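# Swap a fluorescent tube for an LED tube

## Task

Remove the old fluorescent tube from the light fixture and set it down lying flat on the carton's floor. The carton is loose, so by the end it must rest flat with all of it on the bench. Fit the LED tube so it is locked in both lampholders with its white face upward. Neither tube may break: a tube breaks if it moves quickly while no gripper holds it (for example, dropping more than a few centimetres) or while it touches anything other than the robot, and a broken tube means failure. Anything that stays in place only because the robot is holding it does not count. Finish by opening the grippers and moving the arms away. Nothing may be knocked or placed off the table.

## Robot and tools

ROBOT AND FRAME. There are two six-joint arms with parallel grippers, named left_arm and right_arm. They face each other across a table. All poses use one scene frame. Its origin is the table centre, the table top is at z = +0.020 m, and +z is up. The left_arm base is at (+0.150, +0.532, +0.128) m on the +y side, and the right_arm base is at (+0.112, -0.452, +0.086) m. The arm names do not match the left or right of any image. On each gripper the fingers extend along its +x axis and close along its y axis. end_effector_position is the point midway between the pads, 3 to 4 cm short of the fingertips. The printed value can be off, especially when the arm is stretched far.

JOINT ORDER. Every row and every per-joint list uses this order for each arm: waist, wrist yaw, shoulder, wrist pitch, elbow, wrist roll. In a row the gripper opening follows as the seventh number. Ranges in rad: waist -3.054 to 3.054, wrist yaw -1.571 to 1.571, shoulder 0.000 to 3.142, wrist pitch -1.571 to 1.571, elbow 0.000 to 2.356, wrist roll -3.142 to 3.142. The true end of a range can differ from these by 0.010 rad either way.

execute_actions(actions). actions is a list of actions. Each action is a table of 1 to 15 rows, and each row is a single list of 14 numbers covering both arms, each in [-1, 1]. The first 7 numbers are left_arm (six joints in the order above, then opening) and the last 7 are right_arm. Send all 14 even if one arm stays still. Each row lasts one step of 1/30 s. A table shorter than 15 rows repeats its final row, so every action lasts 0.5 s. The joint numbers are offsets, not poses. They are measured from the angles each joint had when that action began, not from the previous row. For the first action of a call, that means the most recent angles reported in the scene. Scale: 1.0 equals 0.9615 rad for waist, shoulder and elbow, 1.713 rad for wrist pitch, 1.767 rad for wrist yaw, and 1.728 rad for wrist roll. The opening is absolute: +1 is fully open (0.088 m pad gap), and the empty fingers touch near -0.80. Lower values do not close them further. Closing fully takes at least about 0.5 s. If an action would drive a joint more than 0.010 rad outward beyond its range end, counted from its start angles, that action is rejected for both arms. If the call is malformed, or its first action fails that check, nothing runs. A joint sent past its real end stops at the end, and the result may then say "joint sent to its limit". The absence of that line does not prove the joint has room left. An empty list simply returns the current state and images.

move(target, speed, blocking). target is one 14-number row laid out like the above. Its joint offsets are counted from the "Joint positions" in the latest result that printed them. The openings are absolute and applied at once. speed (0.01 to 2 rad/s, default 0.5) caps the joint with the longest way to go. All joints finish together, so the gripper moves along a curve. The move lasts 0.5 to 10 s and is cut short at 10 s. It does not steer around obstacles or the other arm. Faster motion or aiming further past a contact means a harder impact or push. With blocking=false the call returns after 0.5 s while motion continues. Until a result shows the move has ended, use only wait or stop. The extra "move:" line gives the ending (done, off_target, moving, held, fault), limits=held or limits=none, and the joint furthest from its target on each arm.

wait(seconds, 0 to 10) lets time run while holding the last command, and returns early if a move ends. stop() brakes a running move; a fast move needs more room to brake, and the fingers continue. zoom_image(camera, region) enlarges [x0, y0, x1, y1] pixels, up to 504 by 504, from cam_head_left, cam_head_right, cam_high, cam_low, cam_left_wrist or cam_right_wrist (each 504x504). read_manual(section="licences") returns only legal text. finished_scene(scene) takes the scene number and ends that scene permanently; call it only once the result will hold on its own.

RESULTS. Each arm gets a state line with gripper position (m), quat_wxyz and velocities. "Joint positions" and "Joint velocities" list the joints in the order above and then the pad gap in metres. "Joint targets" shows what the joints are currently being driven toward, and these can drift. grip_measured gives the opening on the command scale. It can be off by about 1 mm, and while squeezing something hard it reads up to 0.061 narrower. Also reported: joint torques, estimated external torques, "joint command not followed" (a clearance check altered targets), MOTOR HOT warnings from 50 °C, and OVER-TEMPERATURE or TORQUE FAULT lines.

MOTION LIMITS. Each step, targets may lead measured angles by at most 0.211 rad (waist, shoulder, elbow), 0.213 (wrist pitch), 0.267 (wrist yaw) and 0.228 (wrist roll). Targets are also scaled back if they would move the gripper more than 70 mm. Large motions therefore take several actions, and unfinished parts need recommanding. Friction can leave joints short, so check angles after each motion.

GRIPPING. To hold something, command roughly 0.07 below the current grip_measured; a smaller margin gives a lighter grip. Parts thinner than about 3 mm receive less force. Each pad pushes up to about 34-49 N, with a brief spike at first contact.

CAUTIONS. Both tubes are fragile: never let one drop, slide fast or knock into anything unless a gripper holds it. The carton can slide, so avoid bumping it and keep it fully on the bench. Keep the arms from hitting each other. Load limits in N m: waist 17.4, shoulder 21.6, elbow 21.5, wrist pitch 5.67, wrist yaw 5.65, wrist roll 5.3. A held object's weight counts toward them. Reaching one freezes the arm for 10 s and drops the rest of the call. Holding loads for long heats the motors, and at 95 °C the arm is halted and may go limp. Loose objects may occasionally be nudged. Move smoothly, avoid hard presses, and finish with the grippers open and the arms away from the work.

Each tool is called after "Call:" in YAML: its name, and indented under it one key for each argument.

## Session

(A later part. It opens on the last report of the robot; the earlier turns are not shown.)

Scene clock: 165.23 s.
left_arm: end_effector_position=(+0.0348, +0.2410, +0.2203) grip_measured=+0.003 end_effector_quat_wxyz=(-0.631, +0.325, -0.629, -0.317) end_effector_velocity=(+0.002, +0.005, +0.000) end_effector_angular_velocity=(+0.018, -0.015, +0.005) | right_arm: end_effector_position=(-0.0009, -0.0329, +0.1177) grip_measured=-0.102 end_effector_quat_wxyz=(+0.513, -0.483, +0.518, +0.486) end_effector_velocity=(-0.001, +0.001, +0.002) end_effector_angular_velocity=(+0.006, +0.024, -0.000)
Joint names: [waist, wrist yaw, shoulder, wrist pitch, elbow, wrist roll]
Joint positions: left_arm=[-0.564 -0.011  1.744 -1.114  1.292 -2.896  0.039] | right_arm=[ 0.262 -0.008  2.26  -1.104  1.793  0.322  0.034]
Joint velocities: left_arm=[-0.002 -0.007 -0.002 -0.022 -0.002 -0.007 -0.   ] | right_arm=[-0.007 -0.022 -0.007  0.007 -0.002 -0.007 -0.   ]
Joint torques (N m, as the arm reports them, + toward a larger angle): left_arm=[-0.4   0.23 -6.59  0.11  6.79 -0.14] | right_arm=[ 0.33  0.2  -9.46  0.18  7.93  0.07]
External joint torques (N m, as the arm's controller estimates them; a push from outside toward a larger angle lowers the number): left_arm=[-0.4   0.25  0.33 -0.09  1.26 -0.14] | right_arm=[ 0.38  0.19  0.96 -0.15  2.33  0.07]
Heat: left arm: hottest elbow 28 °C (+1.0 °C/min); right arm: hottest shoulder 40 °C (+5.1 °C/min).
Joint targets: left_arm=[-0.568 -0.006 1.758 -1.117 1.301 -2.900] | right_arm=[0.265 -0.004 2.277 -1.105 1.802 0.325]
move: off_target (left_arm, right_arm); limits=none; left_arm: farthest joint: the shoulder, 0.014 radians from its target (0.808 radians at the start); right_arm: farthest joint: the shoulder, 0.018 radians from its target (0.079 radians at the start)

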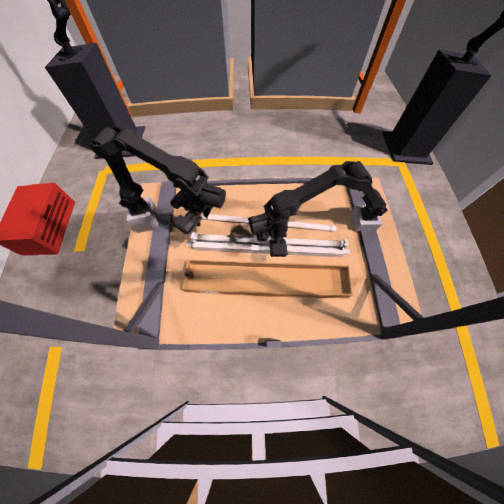

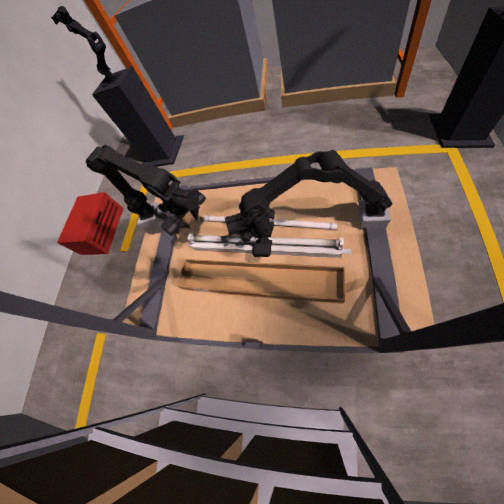

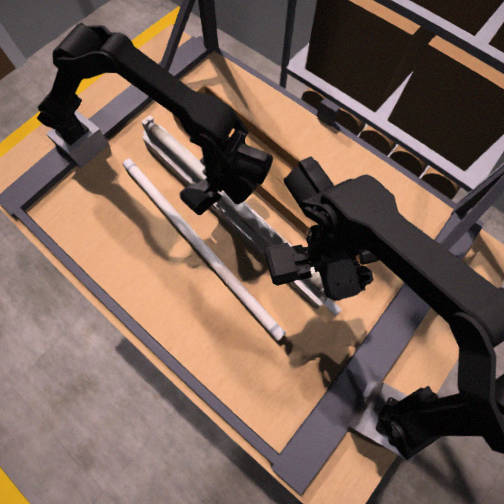

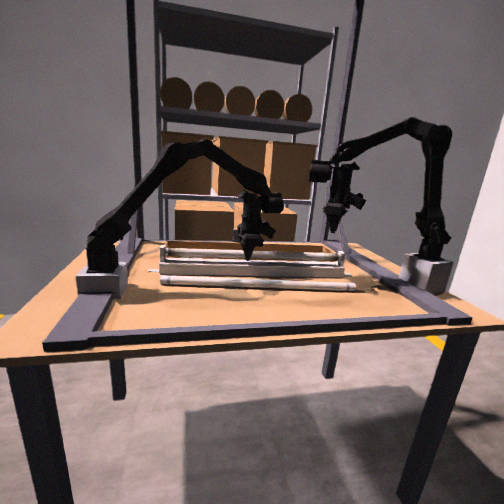

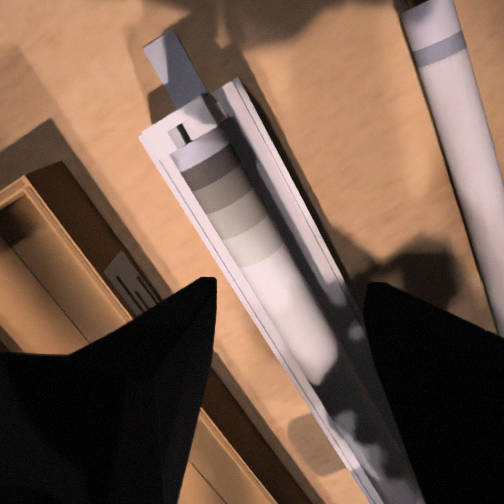

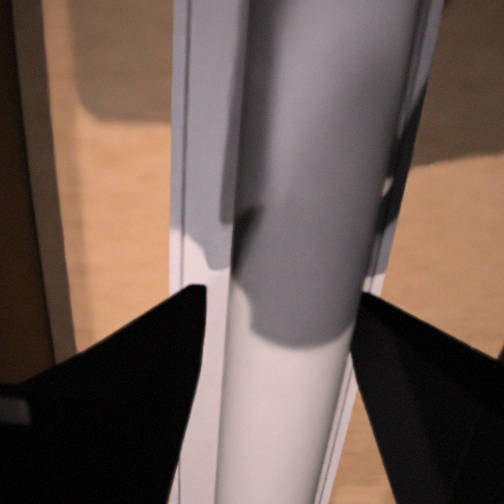

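Call:
execute_actions:
  actions:
    - [[0,0,0,0,0,0,0,-0.015,0,0,0,0,0,-0.37]]

Call:
move:
  target: [0,0,0,0,0,0,0,-0.168,-0.216,-0.082,0.1,-0.182,-0.075,-0.37]
  speed: 0.3

Call:
move:
  target: [0,0,0,0,0,0,0,-0.148,-0.227,0.05,0.062,-0.108,-0.076,-0.37]
  speed: 0.3

Call:
zoom_image:
  camera: "cam_left_wrist"
  region: [130, 70, 260, 200]

Scene clock: 171.80 s.
left_arm: end_effector_position=(+0.0347, +0.2410, +0.2202) grip_measured=+0.003 end_effector_quat_wxyz=(-0.631, +0.325, -0.629, -0.317) end_effector_velocity=(-0.001, +0.001, +0.001) end_effector_angular_velocity=(-0.001, -0.008, +0.000) | right_arm: end_effector_position=(+0.0003, -0.0324, +0.1178) grip_measured=-0.327 end_effector_quat_wxyz=(+0.513, -0.480, +0.521, +0.485) end_effector_velocity=(+0.005, -0.001, -0.002) end_effector_angular_velocity=(-0.010, -0.010, -0.000)
Joint names: [waist, wrist yaw, shoulder, wrist pitch, elbow, wrist roll]
Joint positions: left_arm=[-0.564 -0.011  1.744 -1.114  1.292 -2.896  0.039] | right_arm=[ 0.258 -0.012  2.26  -1.103  1.793  0.325  0.023]
Joint velocities: left_arm=[-0.007 -0.007 -0.002 -0.007  0.002 -0.007 -0.   ] | right_arm=[-0.007  0.007  0.002 -0.007 -0.002 -0.007 -0.   ]
Joint torques (N m, as the arm reports them, + toward a larger angle): left_arm=[-0.04  0.   -8.4   0.24  5.83  0.  ] | right_arm=[ -0.73   0.23 -11.31   0.23   6.96  -0.08]
External joint torques (N m, as the arm's controller estimates them; a push from outside toward a larger angle lowers the number): left_arm=[ 0.04  0.   -1.51 -0.01  0.23  0.  ] | right_arm=[-0.64  0.22 -0.99 -0.09  1.42 -0.08]
Heat: left arm: hottest elbow 28 °C (+1.0 °C/min); right arm: hottest shoulder 40 °C (+4.0 °C/min).
Joint targets: left_arm=[-0.564 -0.011 1.744 -1.114 1.292 -2.896] | right_arm=[0.248 -0.008 2.260 -1.104 1.793 0.322]

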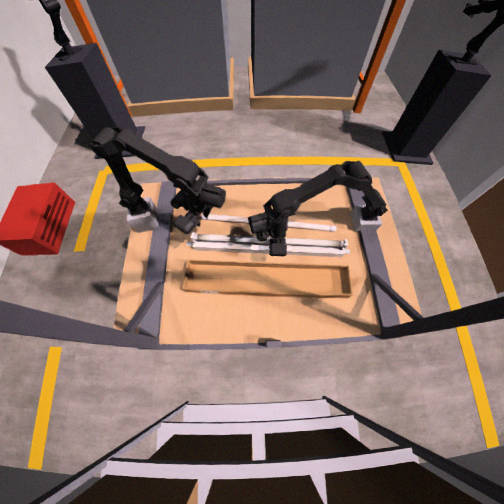

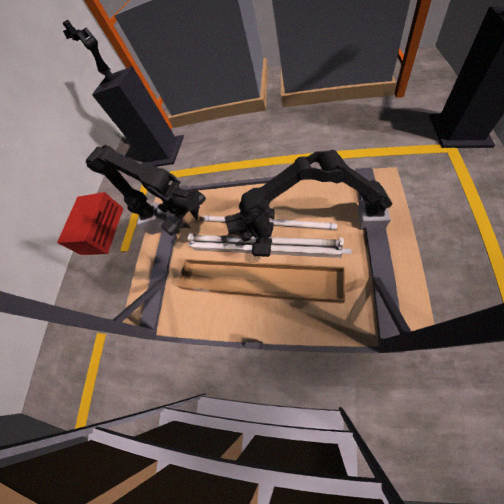

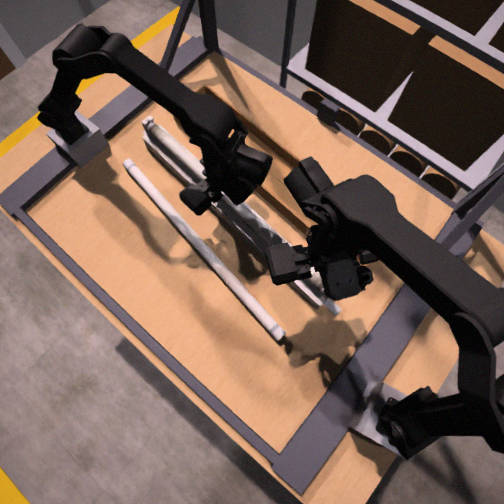

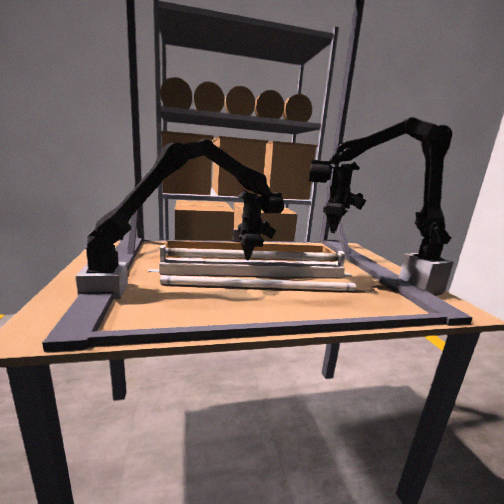

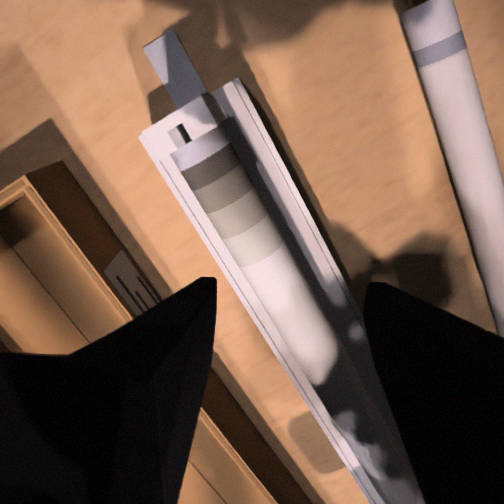

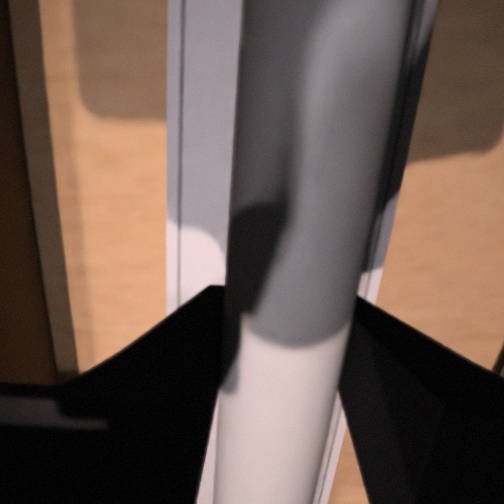

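Scene clock: 173.60 s.
left_arm: end_effector_position=(+0.0347, +0.2410, +0.2202) grip_measured=+0.003 end_effector_quat_wxyz=(-0.631, +0.325, -0.629, -0.317) end_effector_velocity=(-0.000, -0.001, +0.000) end_effector_angular_velocity=(-0.010, -0.004, +0.020) | right_arm: end_effector_position=(+0.0077, -0.0327, +0.1155) grip_measured=-0.327 end_effector_quat_wxyz=(+0.409, -0.370, +0.605, +0.574) end_effector_velocity=(-0.002, -0.004, -0.001) end_effector_angular_velocity=(-0.016, +0.006, -0.004)
Joint names: [waist, wrist yaw, shoulder, wrist pitch, elbow, wrist roll]
Joint positions: left_arm=[-0.564 -0.011  1.744 -1.114  1.292 -2.896  0.039] | right_arm=[ 0.11  -0.397  2.197 -0.932  1.628  0.193  0.023]
Joint velocities: left_arm=[-0.002 -0.007 -0.002  0.007 -0.002 -0.022 -0.   ] | right_arm=[ 0.002 -0.007 -0.002 -0.007 -0.007  0.007 -0.   ]
Joint torques (N m, as the arm reports them, + toward a larger angle): left_arm=[-0.04  0.   -8.38  0.23  5.85  0.  ] | right_arm=[ -0.95  -0.09 -12.59   0.34   5.67   0.03]
External joint torques (N m, as the arm's controller estimates them; a push from outside toward a larger angle lowers the number): left_arm=[-0.01  0.01 -1.52 -0.02  0.26  0.  ] | right_arm=[-1.07  0.18 -2.61 -0.1   0.13  0.05]
Heat: left arm: hottest elbow 28 °C (+1.0 °C/min); right arm: hottest shoulder 41 °C (+4.0 °C/min).
Joint targets: left_arm=[-0.564 -0.011 1.744 -1.114 1.292 -2.896] | right_arm=[0.096 -0.394 2.182 -0.932 1.618 0.195]
move: off_target (right_arm); limits=none; left_arm: farthest joint: the waist, 0.000 radians from its target (0.000 radians at the start); right_arm: farthest joint: the shoulder, 0.016 radians from its target (0.079 radians at the start)

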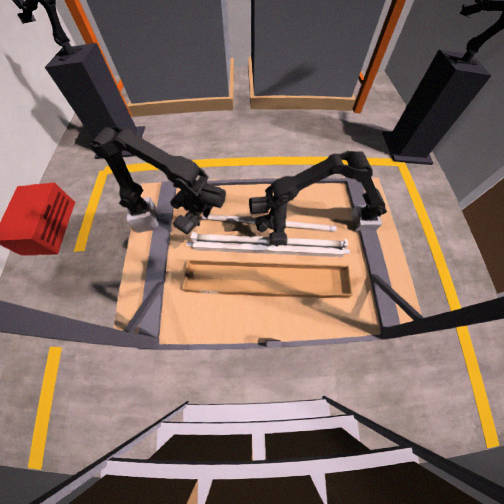

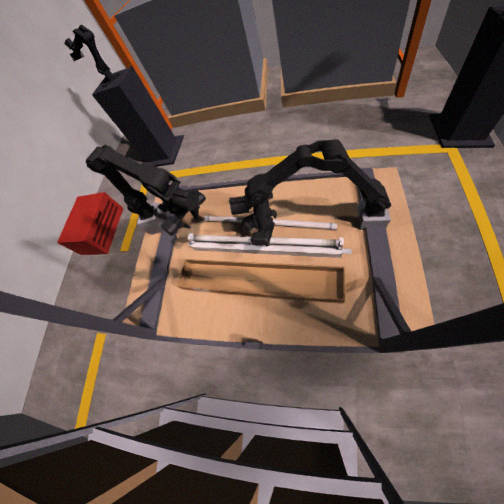

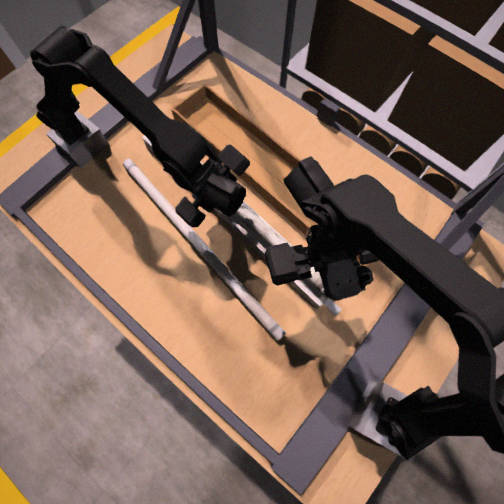

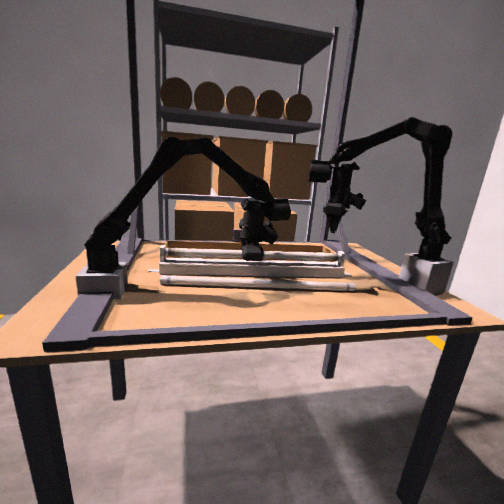

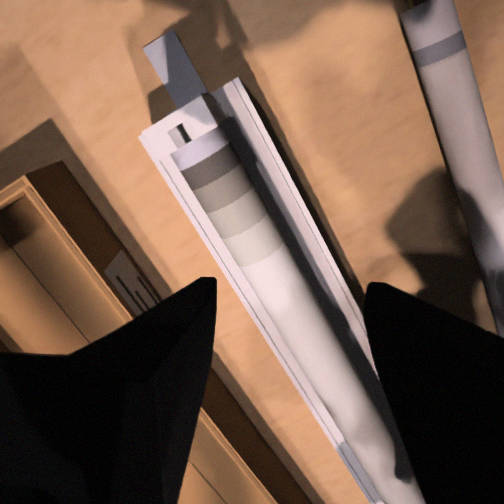

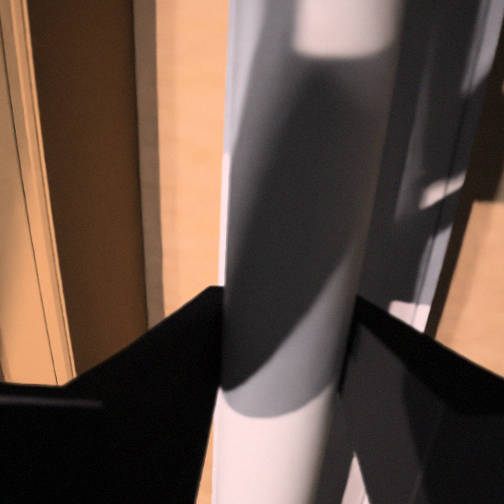

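Scene clock: 175.50 s.
left_arm: end_effector_position=(+0.0347, +0.2410, +0.2202) grip_measured=+0.003 end_effector_quat_wxyz=(-0.631, +0.325, -0.629, -0.317) end_effector_velocity=(+0.000, +0.000, +0.000) end_effector_angular_velocity=(-0.010, -0.004, +0.005) | right_arm: end_effector_position=(+0.0134, -0.0332, +0.1134) grip_measured=-0.327 end_effector_quat_wxyz=(+0.288, -0.245, +0.662, +0.647) end_effector_velocity=(+0.004, -0.001, -0.000) end_effector_angular_velocity=(+0.008, -0.008, +0.008)
Joint names: [waist, wrist yaw, shoulder, wrist pitch, elbow, wrist roll]
Joint positions: left_arm=[-0.564 -0.011  1.744 -1.114  1.292 -2.896  0.039] | right_arm=[-0.02  -0.797  2.231 -0.826  1.532  0.06   0.023]
Joint velocities: left_arm=[-0.002 -0.007 -0.007  0.007 -0.007 -0.007 -0.   ] | right_arm=[-0.007  0.007 -0.002 -0.007 -0.002 -0.022  0.   ]
Joint torques (N m, as the arm reports them, + toward a larger angle): left_arm=[-0.04  0.   -8.39  0.23  5.85  0.  ] | right_arm=[-0.86 -0.59 -9.06  0.34  5.46 -0.01]
External joint torques (N m, as the arm's controller estimates them; a push from outside toward a larger angle lowers the number): left_arm=[-0.03  0.01 -1.5  -0.01  0.27  0.  ] | right_arm=[-0.79 -0.09  0.88 -0.07  0.19  0.03]
Heat: left arm: hottest elbow 28 °C (+1.0 °C/min); right arm: hottest shoulder 40 °C (+3.0 °C/min).
Joint targets: left_arm=[-0.564 -0.011 1.744 -1.114 1.292 -2.896] | right_arm=[-0.032 -0.798 2.245 -0.826 1.524 0.062]
move: off_target (right_arm); limits=none; left_arm: farthest joint: the waist, 0.000 radians from its target (0.000 radians at the start); right_arm: farthest joint: the shoulder, 0.015 radians from its target (0.048 radians at the start)

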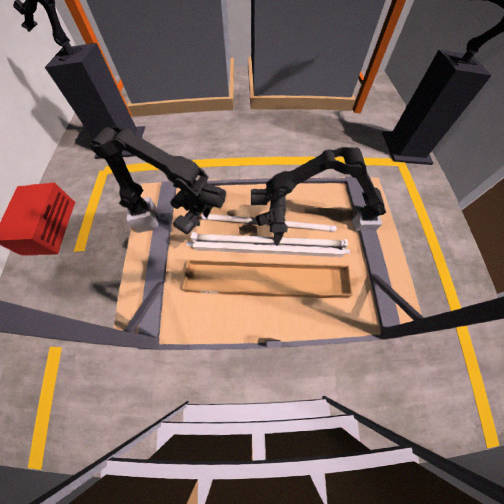

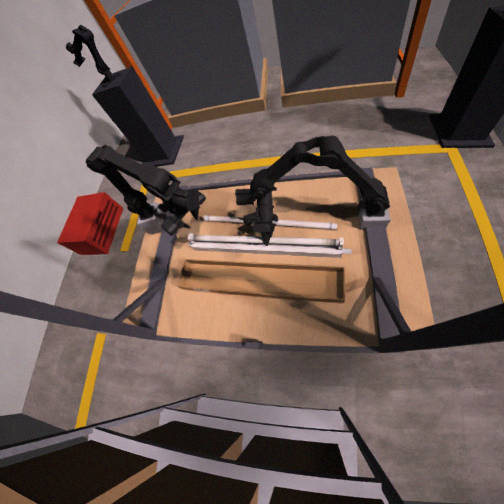

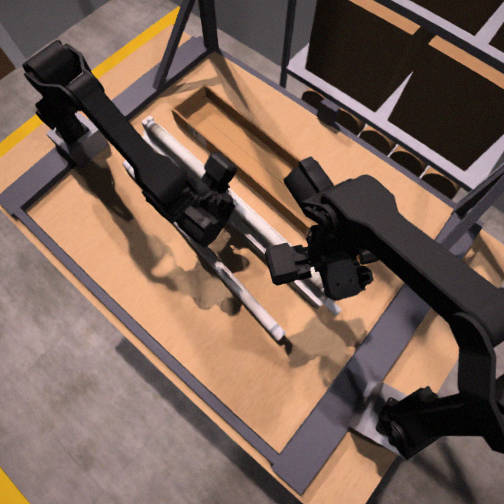

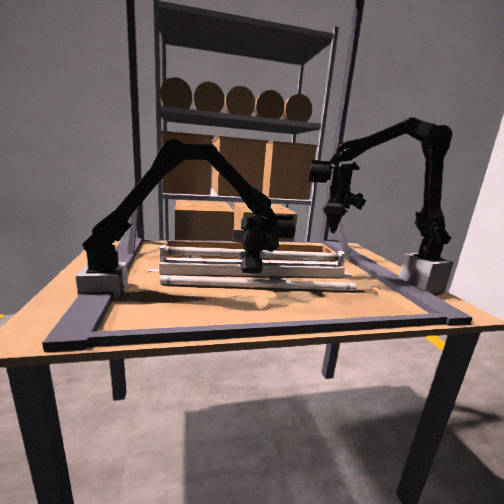

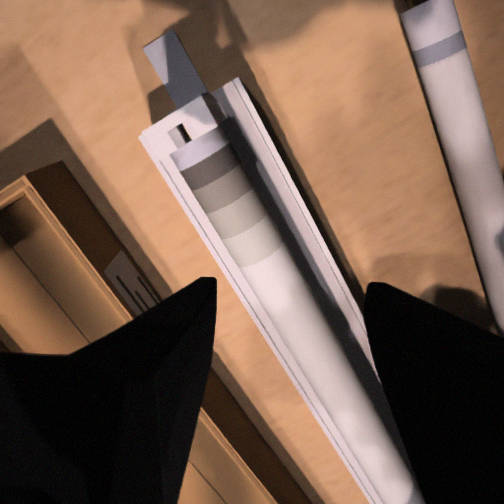

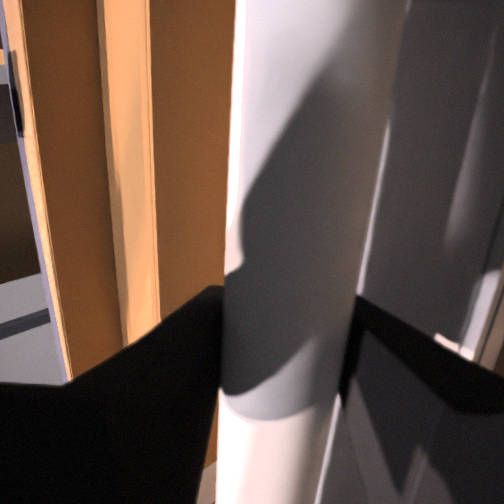

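Region (130, 70, 260, 200) of cam_left_wrist's 504x504 image, scaled by 3.877, with more detail than that image has.

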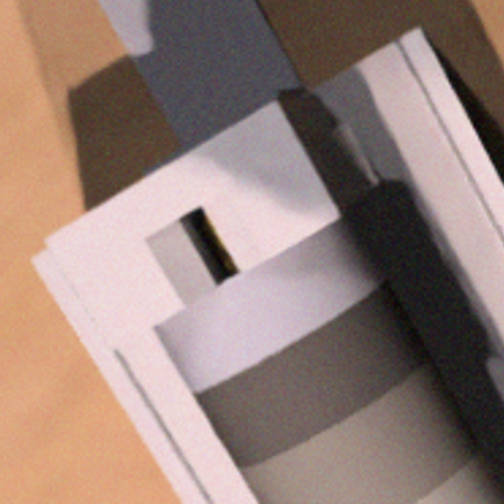

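Call:
move:
  target: [0,0,0,0,0,0,0,0,0,-0.048,-0.039,0.045,0,-0.37]
  speed: 0.05

Scene clock: 181.73 s.
left_arm: end_effector_position=(+0.0347, +0.2410, +0.2202) grip_measured=+0.003 end_effector_quat_wxyz=(-0.631, +0.325, -0.629, -0.317) end_effector_velocity=(+0.001, +0.002, +0.000) end_effector_angular_velocity=(+0.004, -0.010, -0.010) | right_arm: end_effector_position=(+0.0132, -0.0337, +0.1313) grip_measured=-0.327 end_effector_quat_wxyz=(+0.286, -0.246, +0.663, +0.646) end_effector_velocity=(+0.002, -0.002, -0.000) end_effector_angular_velocity=(+0.008, -0.008, +0.013)
Joint names: [waist, wrist yaw, shoulder, wrist pitch, elbow, wrist roll]
Joint positions: left_arm=[-0.564 -0.011  1.744 -1.114  1.292 -2.896  0.039] | right_arm=[-0.02  -0.797  2.204 -0.891  1.565  0.058  0.023]
Joint velocities: left_arm=[-0.002 -0.007 -0.002 -0.007 -0.002  0.007 -0.   ] | right_arm=[-0.002  0.007 -0.002 -0.007 -0.002 -0.022 -0.   ]
Joint torques (N m, as the arm reports them, + toward a larger angle): left_arm=[-0.05  0.   -8.39  0.23  5.86  0.  ] | right_arm=[  0.01  -0.5  -12.96   0.25   7.81   0.03]
External joint torques (N m, as the arm's controller estimates them; a push from outside toward a larger angle lowers the number): left_arm=[-0.04  0.01 -1.5   0.01  0.31  0.  ] | right_arm=[ 0.01  0.   -3.11 -0.15  2.42  0.07]
Heat: left arm: hottest elbow 28 °C (+1.0 °C/min); right arm: hottest shoulder 41 °C (+3.0 °C/min).
Joint targets: left_arm=[-0.564 -0.011 1.744 -1.114 1.292 -2.896] | right_arm=[-0.020 -0.797 2.184 -0.893 1.576 0.061]
move: off_target (right_arm); limits=none; left_arm: farthest joint: the waist, 0.000 radians from its target (0.000 radians at the start); right_arm: farthest joint: the shoulder, 0.019 radians from its target (0.046 radians at the start)

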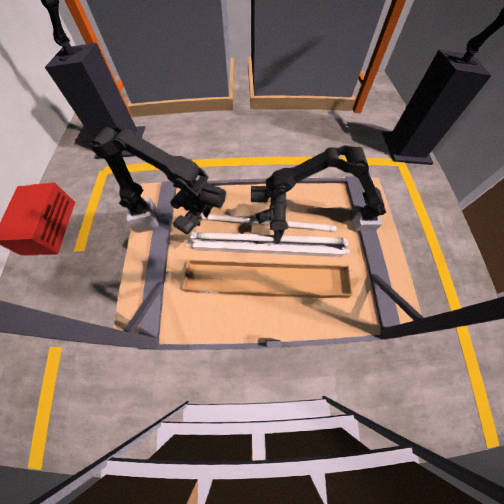

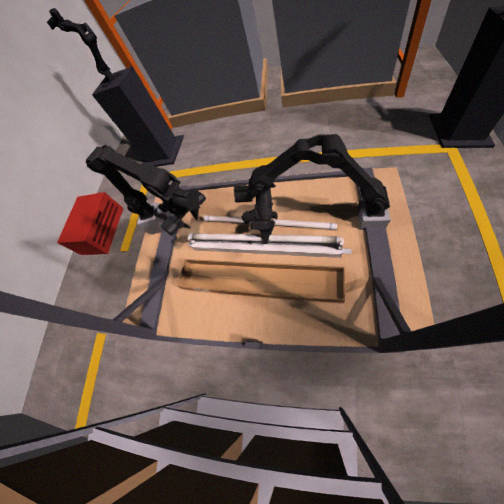

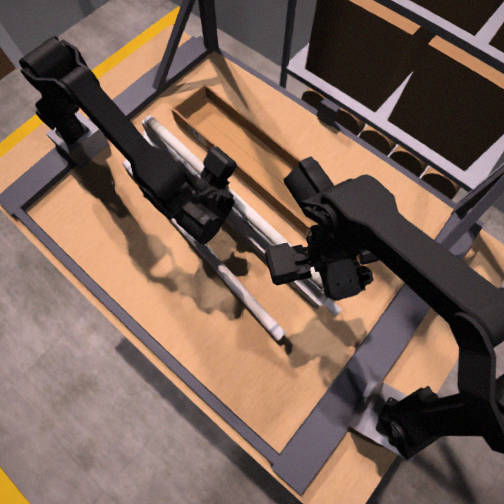

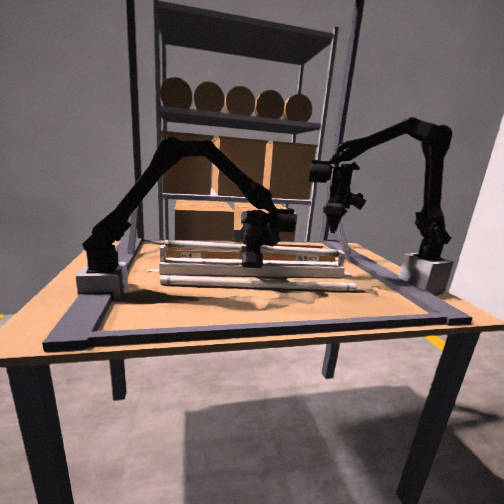

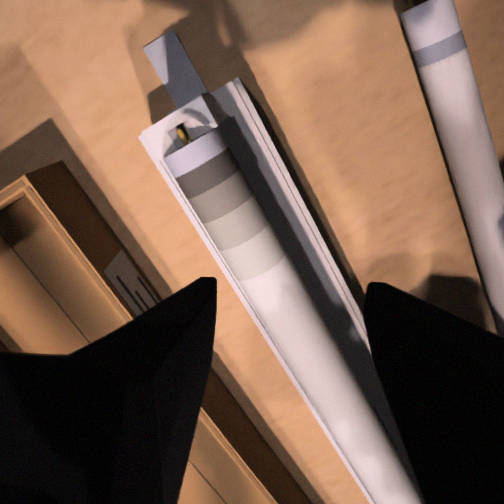

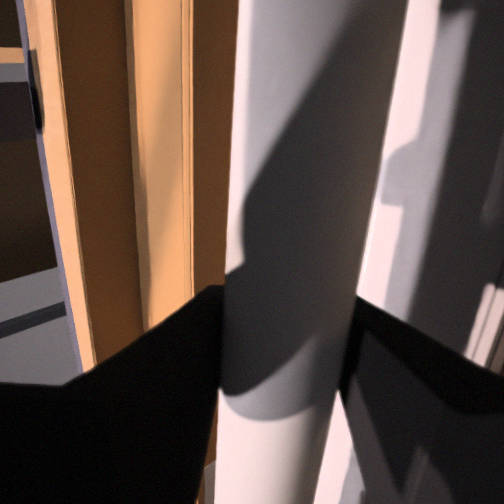

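Call:
move:
  target: [0.1,0,-0.3,0,-0.1,0,0,0,0,-0.075,-0.077,0.088,0,-0.37]
  speed: 0.2

Call:
move:
  target: [0,0,0,0,0,0,0,0.335,0.313,0.065,-0.08,0.26,0.181,-0.37]
  speed: 0.3

Scene clock: 200.73 s.
left_arm: end_effector_position=(+0.0695, +0.2564, +0.2748) grip_measured=+0.003 end_effector_quat_wxyz=(-0.564, +0.399, -0.659, -0.298) end_effector_velocity=(+0.001, +0.002, +0.001) end_effector_angular_velocity=(-0.000, -0.009, -0.008) | right_arm: end_effector_position=(+0.0132, -0.0354, +0.1696) grip_measured=-0.327 end_effector_quat_wxyz=(+0.286, -0.247, +0.664, +0.645) end_effector_velocity=(+0.000, -0.002, +0.001) end_effector_angular_velocity=(-0.002, +0.007, +0.003)
Joint names: [waist, wrist yaw, shoulder, wrist pitch, elbow, wrist roll]
Joint positions: left_arm=[-0.472 -0.011  1.466 -1.114  1.206 -2.896  0.039] | right_arm=[-0.02  -0.797  2.15  -1.022  1.639  0.058  0.023]
Joint velocities: left_arm=[-0.002 -0.007 -0.007 -0.007 -0.002  0.007 -0.   ] | right_arm=[-0.002 -0.007 -0.002 -0.007 -0.002 -0.007 -0.   ]
Joint torques (N m, as the arm reports them, + toward a larger angle): left_arm=[ 0.35  0.   -7.79  0.51  5.16  0.  ] | right_arm=[ -0.06  -0.55 -12.74   0.23   8.12  -0.05]
External joint torques (N m, as the arm's controller estimates them; a push from outside toward a larger angle lowers the number): left_arm=[ 0.37  0.01 -2.58 -0.05 -0.86  0.  ] | right_arm=[-0.06 -0.05 -3.02 -0.17  2.54 -0.01]
Heat: left arm: hottest shoulder 28 °C (+0.0 °C/min); right arm: hottest shoulder 45 °C (+5.0 °C/min).
Joint targets: left_arm=[-0.468 -0.011 1.455 -1.114 1.196 -2.896] | right_arm=[-0.020 -0.797 2.132 -1.023 1.650 0.058]
move: off_target (left_arm, right_arm); limits=none; left_arm: farthest joint: the shoulder, 0.011 radians from its target (0.289 radians at the start); right_arm: farthest joint: the shoulder, 0.019 radians from its target (0.072 radians at the start)

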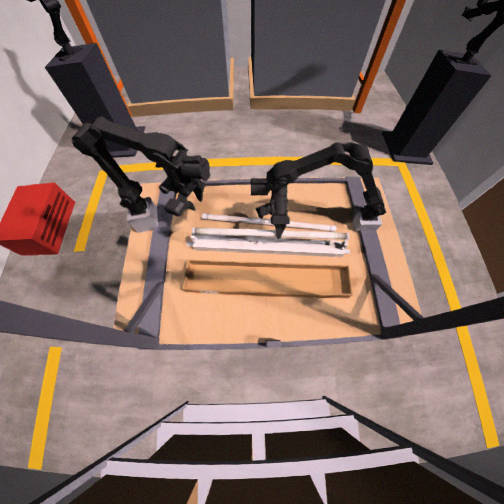

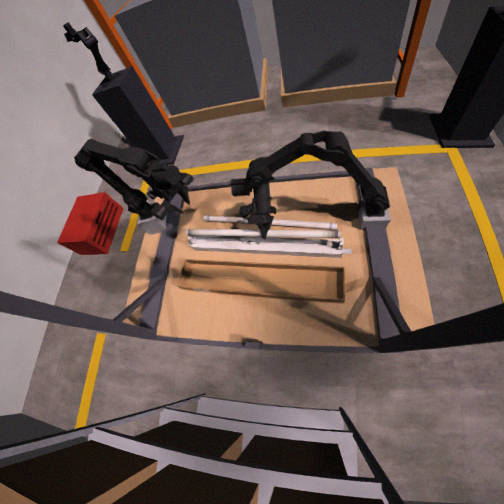

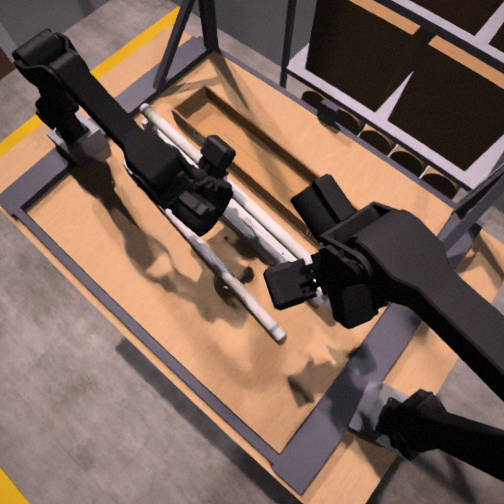

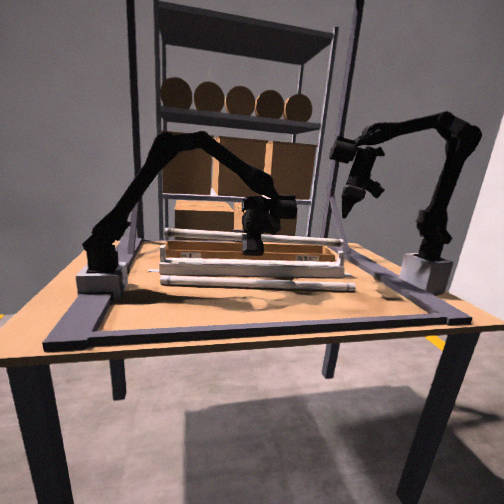

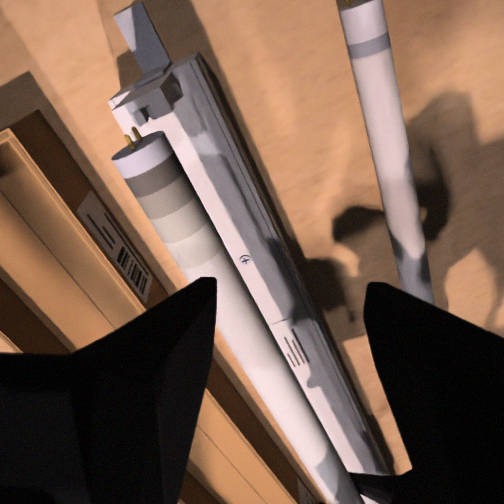

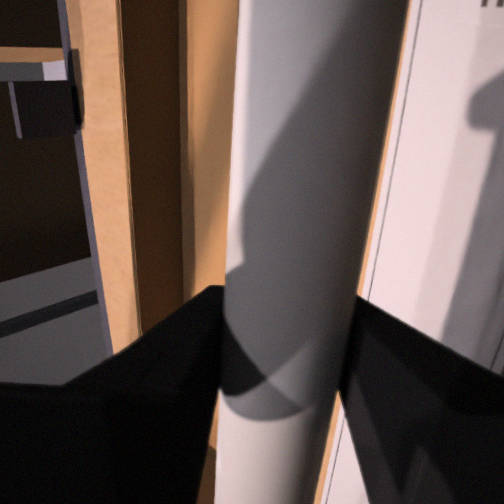

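Scene clock: 203.17 s.
left_arm: end_effector_position=(+0.0695, +0.2564, +0.2748) grip_measured=+0.003 end_effector_quat_wxyz=(-0.564, +0.399, -0.659, -0.298) end_effector_velocity=(+0.000, -0.001, +0.000) end_effector_angular_velocity=(-0.008, -0.001, +0.021) | right_arm: end_effector_position=(-0.0546, -0.0363, +0.1693) grip_measured=-0.327 end_effector_quat_wxyz=(+0.445, -0.414, +0.574, +0.548) end_effector_velocity=(-0.001, -0.003, -0.002) end_effector_angular_velocity=(-0.012, +0.003, +0.010)
Joint names: [waist, wrist yaw, shoulder, wrist pitch, elbow, wrist roll]
Joint positions: left_arm=[-0.472 -0.011  1.466 -1.114  1.206 -2.896  0.039] | right_arm=[ 0.3   -0.248  2.199 -1.158  1.877  0.367  0.023]
Joint velocities: left_arm=[-0.002 -0.007 -0.002  0.007 -0.002 -0.022  0.   ] | right_arm=[ 0.002 -0.007  0.002 -0.007 -0.002 -0.007  0.   ]
Joint torques (N m, as the arm reports them, + toward a larger angle): left_arm=[-0.04  0.   -6.39  0.51  6.32  0.  ] | right_arm=[ 0.21 -0.03 -9.68  0.36  8.43  0.1 ]
External joint torques (N m, as the arm's controller estimates them; a push from outside toward a larger angle lowers the number): left_arm=[-0.05  0.02 -1.19 -0.06  0.31  0.  ] | right_arm=[ 0.21  0.13  0.54 -0.13  2.63  0.11]
Heat: left arm: hottest shoulder 28 °C (+0.0 °C/min); right arm: hottest shoulder 45 °C (+4.0 °C/min).
Joint targets: left_arm=[-0.472 -0.011 1.466 -1.114 1.206 -2.896] | right_arm=[0.303 -0.245 2.213 -1.159 1.889 0.371]
move: off_target (right_arm); limits=none; left_arm: farthest joint: the waist, 0.000 radians from its target (0.000 radians at the start); right_arm: farthest joint: the shoulder, 0.013 radians from its target (0.062 radians at the start)

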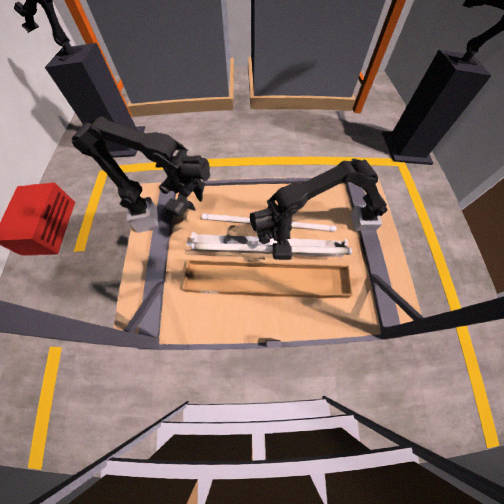

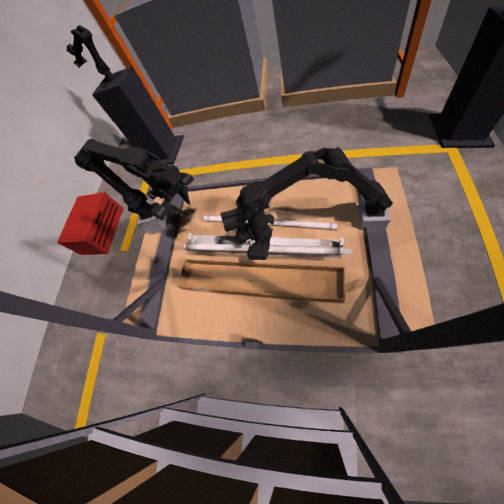

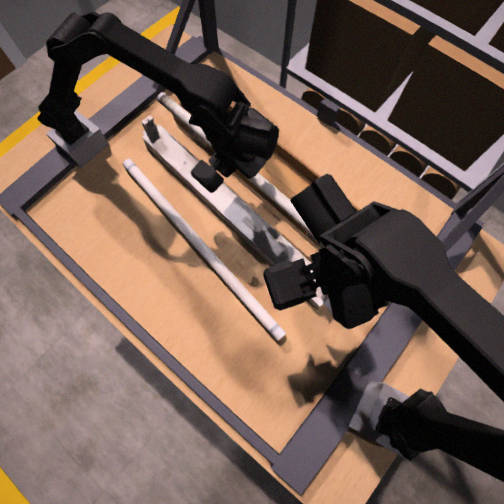

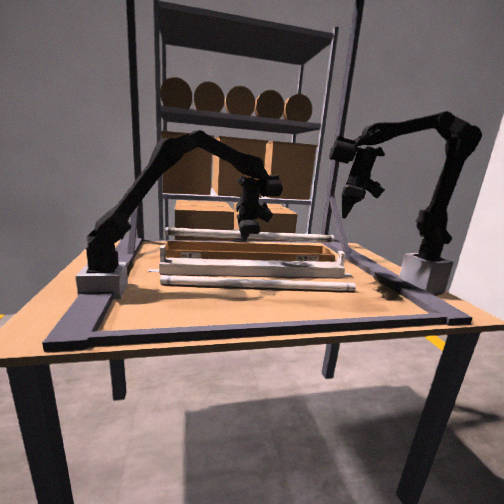

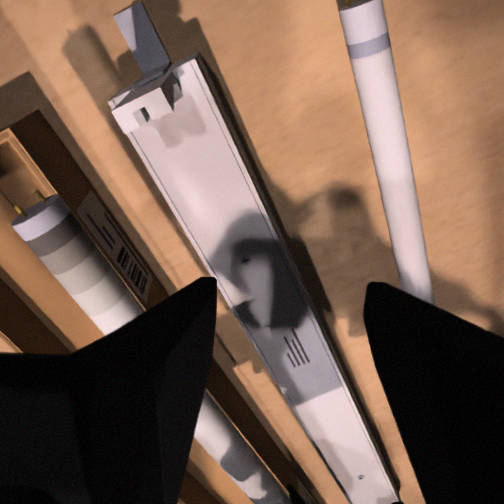

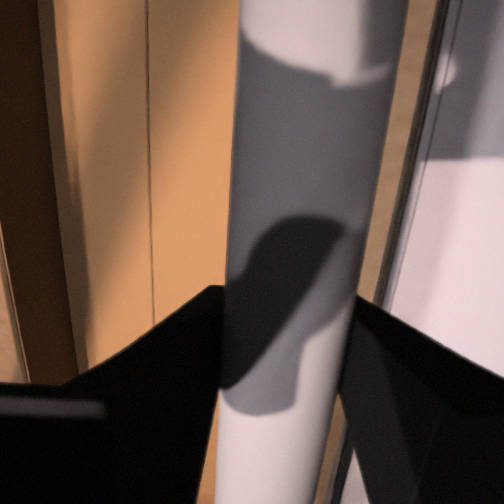

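Call:
move:
  target: [-0.45,0,0.1,0,0.08,0.2,0,0.22,0.142,0.28,-0.119,0.394,0.108,-0.37]
  speed: 0.3

Scene clock: 208.17 s.
left_arm: end_effector_position=(-0.0501, +0.3010, +0.2716) grip_measured=+0.003 end_effector_quat_wxyz=(-0.652, +0.138, -0.744, -0.048) end_effector_velocity=(+0.001, +0.000, -0.000) end_effector_angular_velocity=(+0.002, -0.009, +0.006) | right_arm: end_effector_position=(-0.1202, -0.0355, +0.1466) grip_measured=-0.327 end_effector_quat_wxyz=(+0.510, -0.488, +0.511, +0.490) end_effector_velocity=(+0.001, -0.002, -0.002) end_effector_angular_velocity=(-0.014, +0.000, +0.005)
Joint names: [waist, wrist yaw, shoulder, wrist pitch, elbow, wrist roll]
Joint positions: left_arm=[-0.9   -0.011  1.55  -1.114  1.275 -2.555  0.039] | right_arm=[ 0.51  -0.001  2.453 -1.36   2.245  0.55   0.023]
Joint velocities: left_arm=[-0.002 -0.007  0.002 -0.007  0.002 -0.007  0.   ] | right_arm=[-0.002 -0.007  0.002 -0.007 -0.002 -0.007  0.   ]
Joint torques (N m, as the arm reports them, + toward a larger angle): left_arm=[-0.29 -0.02 -5.47  0.49  7.37  0.17] | right_arm=[  0.13   0.24 -10.8    0.18   8.33   0.11]
External joint torques (N m, as the arm's controller estimates them; a push from outside toward a larger angle lowers the number): left_arm=[-0.33  0.02  0.35 -0.05  1.38  0.17] | right_arm=[ 0.15  0.21  0.66 -0.14  2.68  0.11]
Heat: left arm: hottest shoulder 28 °C (+0.0 °C/min); right arm: hottest shoulder 44 °C (+3.0 °C/min).
Joint targets: left_arm=[-0.904 -0.011 1.563 -1.114 1.283 -2.551] | right_arm=[0.512 0.003 2.469 -1.362 2.256 0.554]
move: off_target (left_arm, right_arm); limits=none; left_arm: farthest joint: the shoulder, 0.012 radians from its target (0.096 radians at the start); right_arm: farthest joint: the shoulder, 0.015 radians from its target (0.269 radians at the start)

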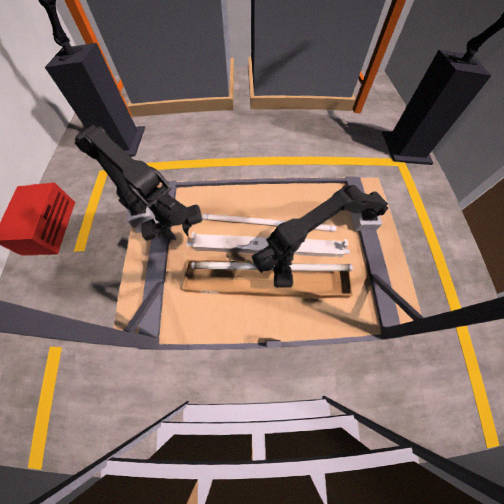

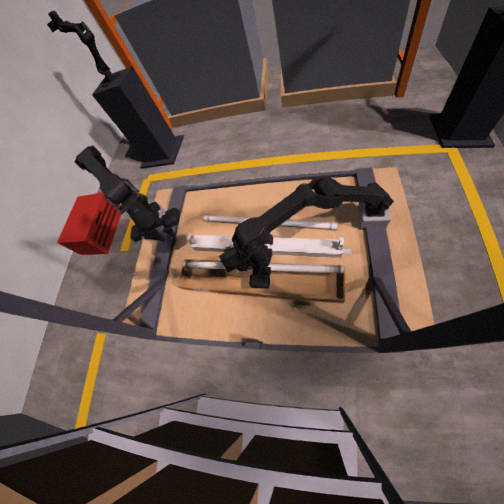

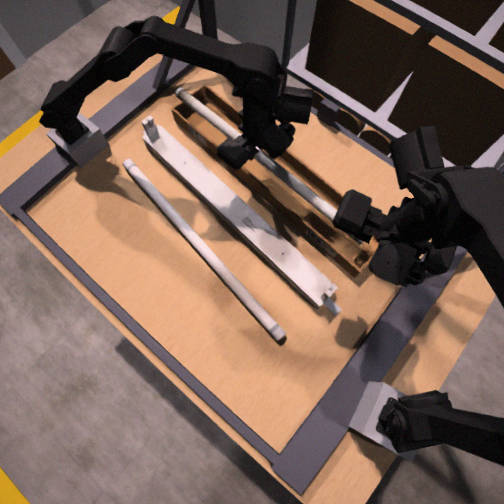

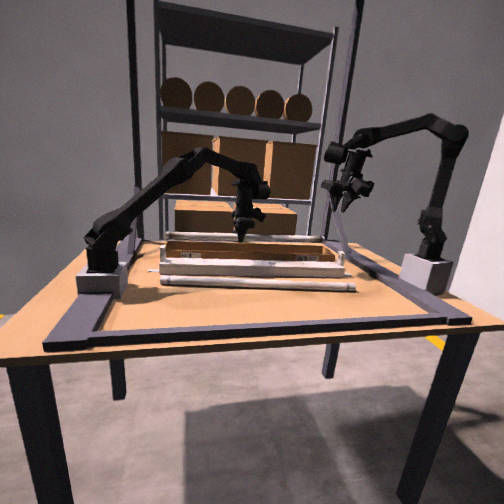

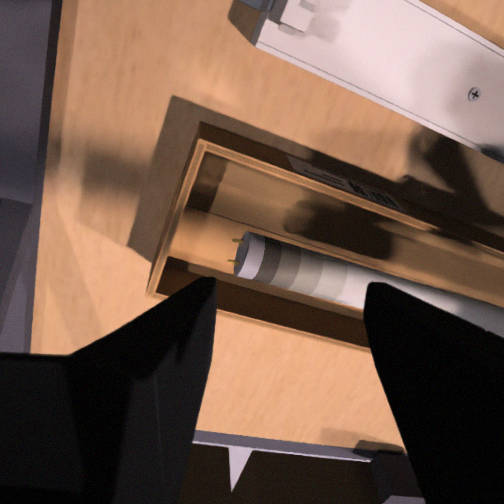

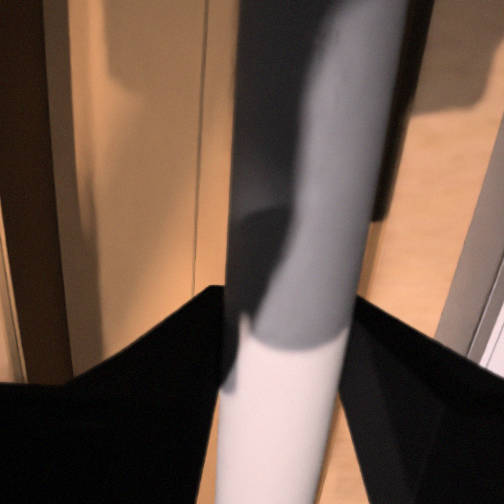

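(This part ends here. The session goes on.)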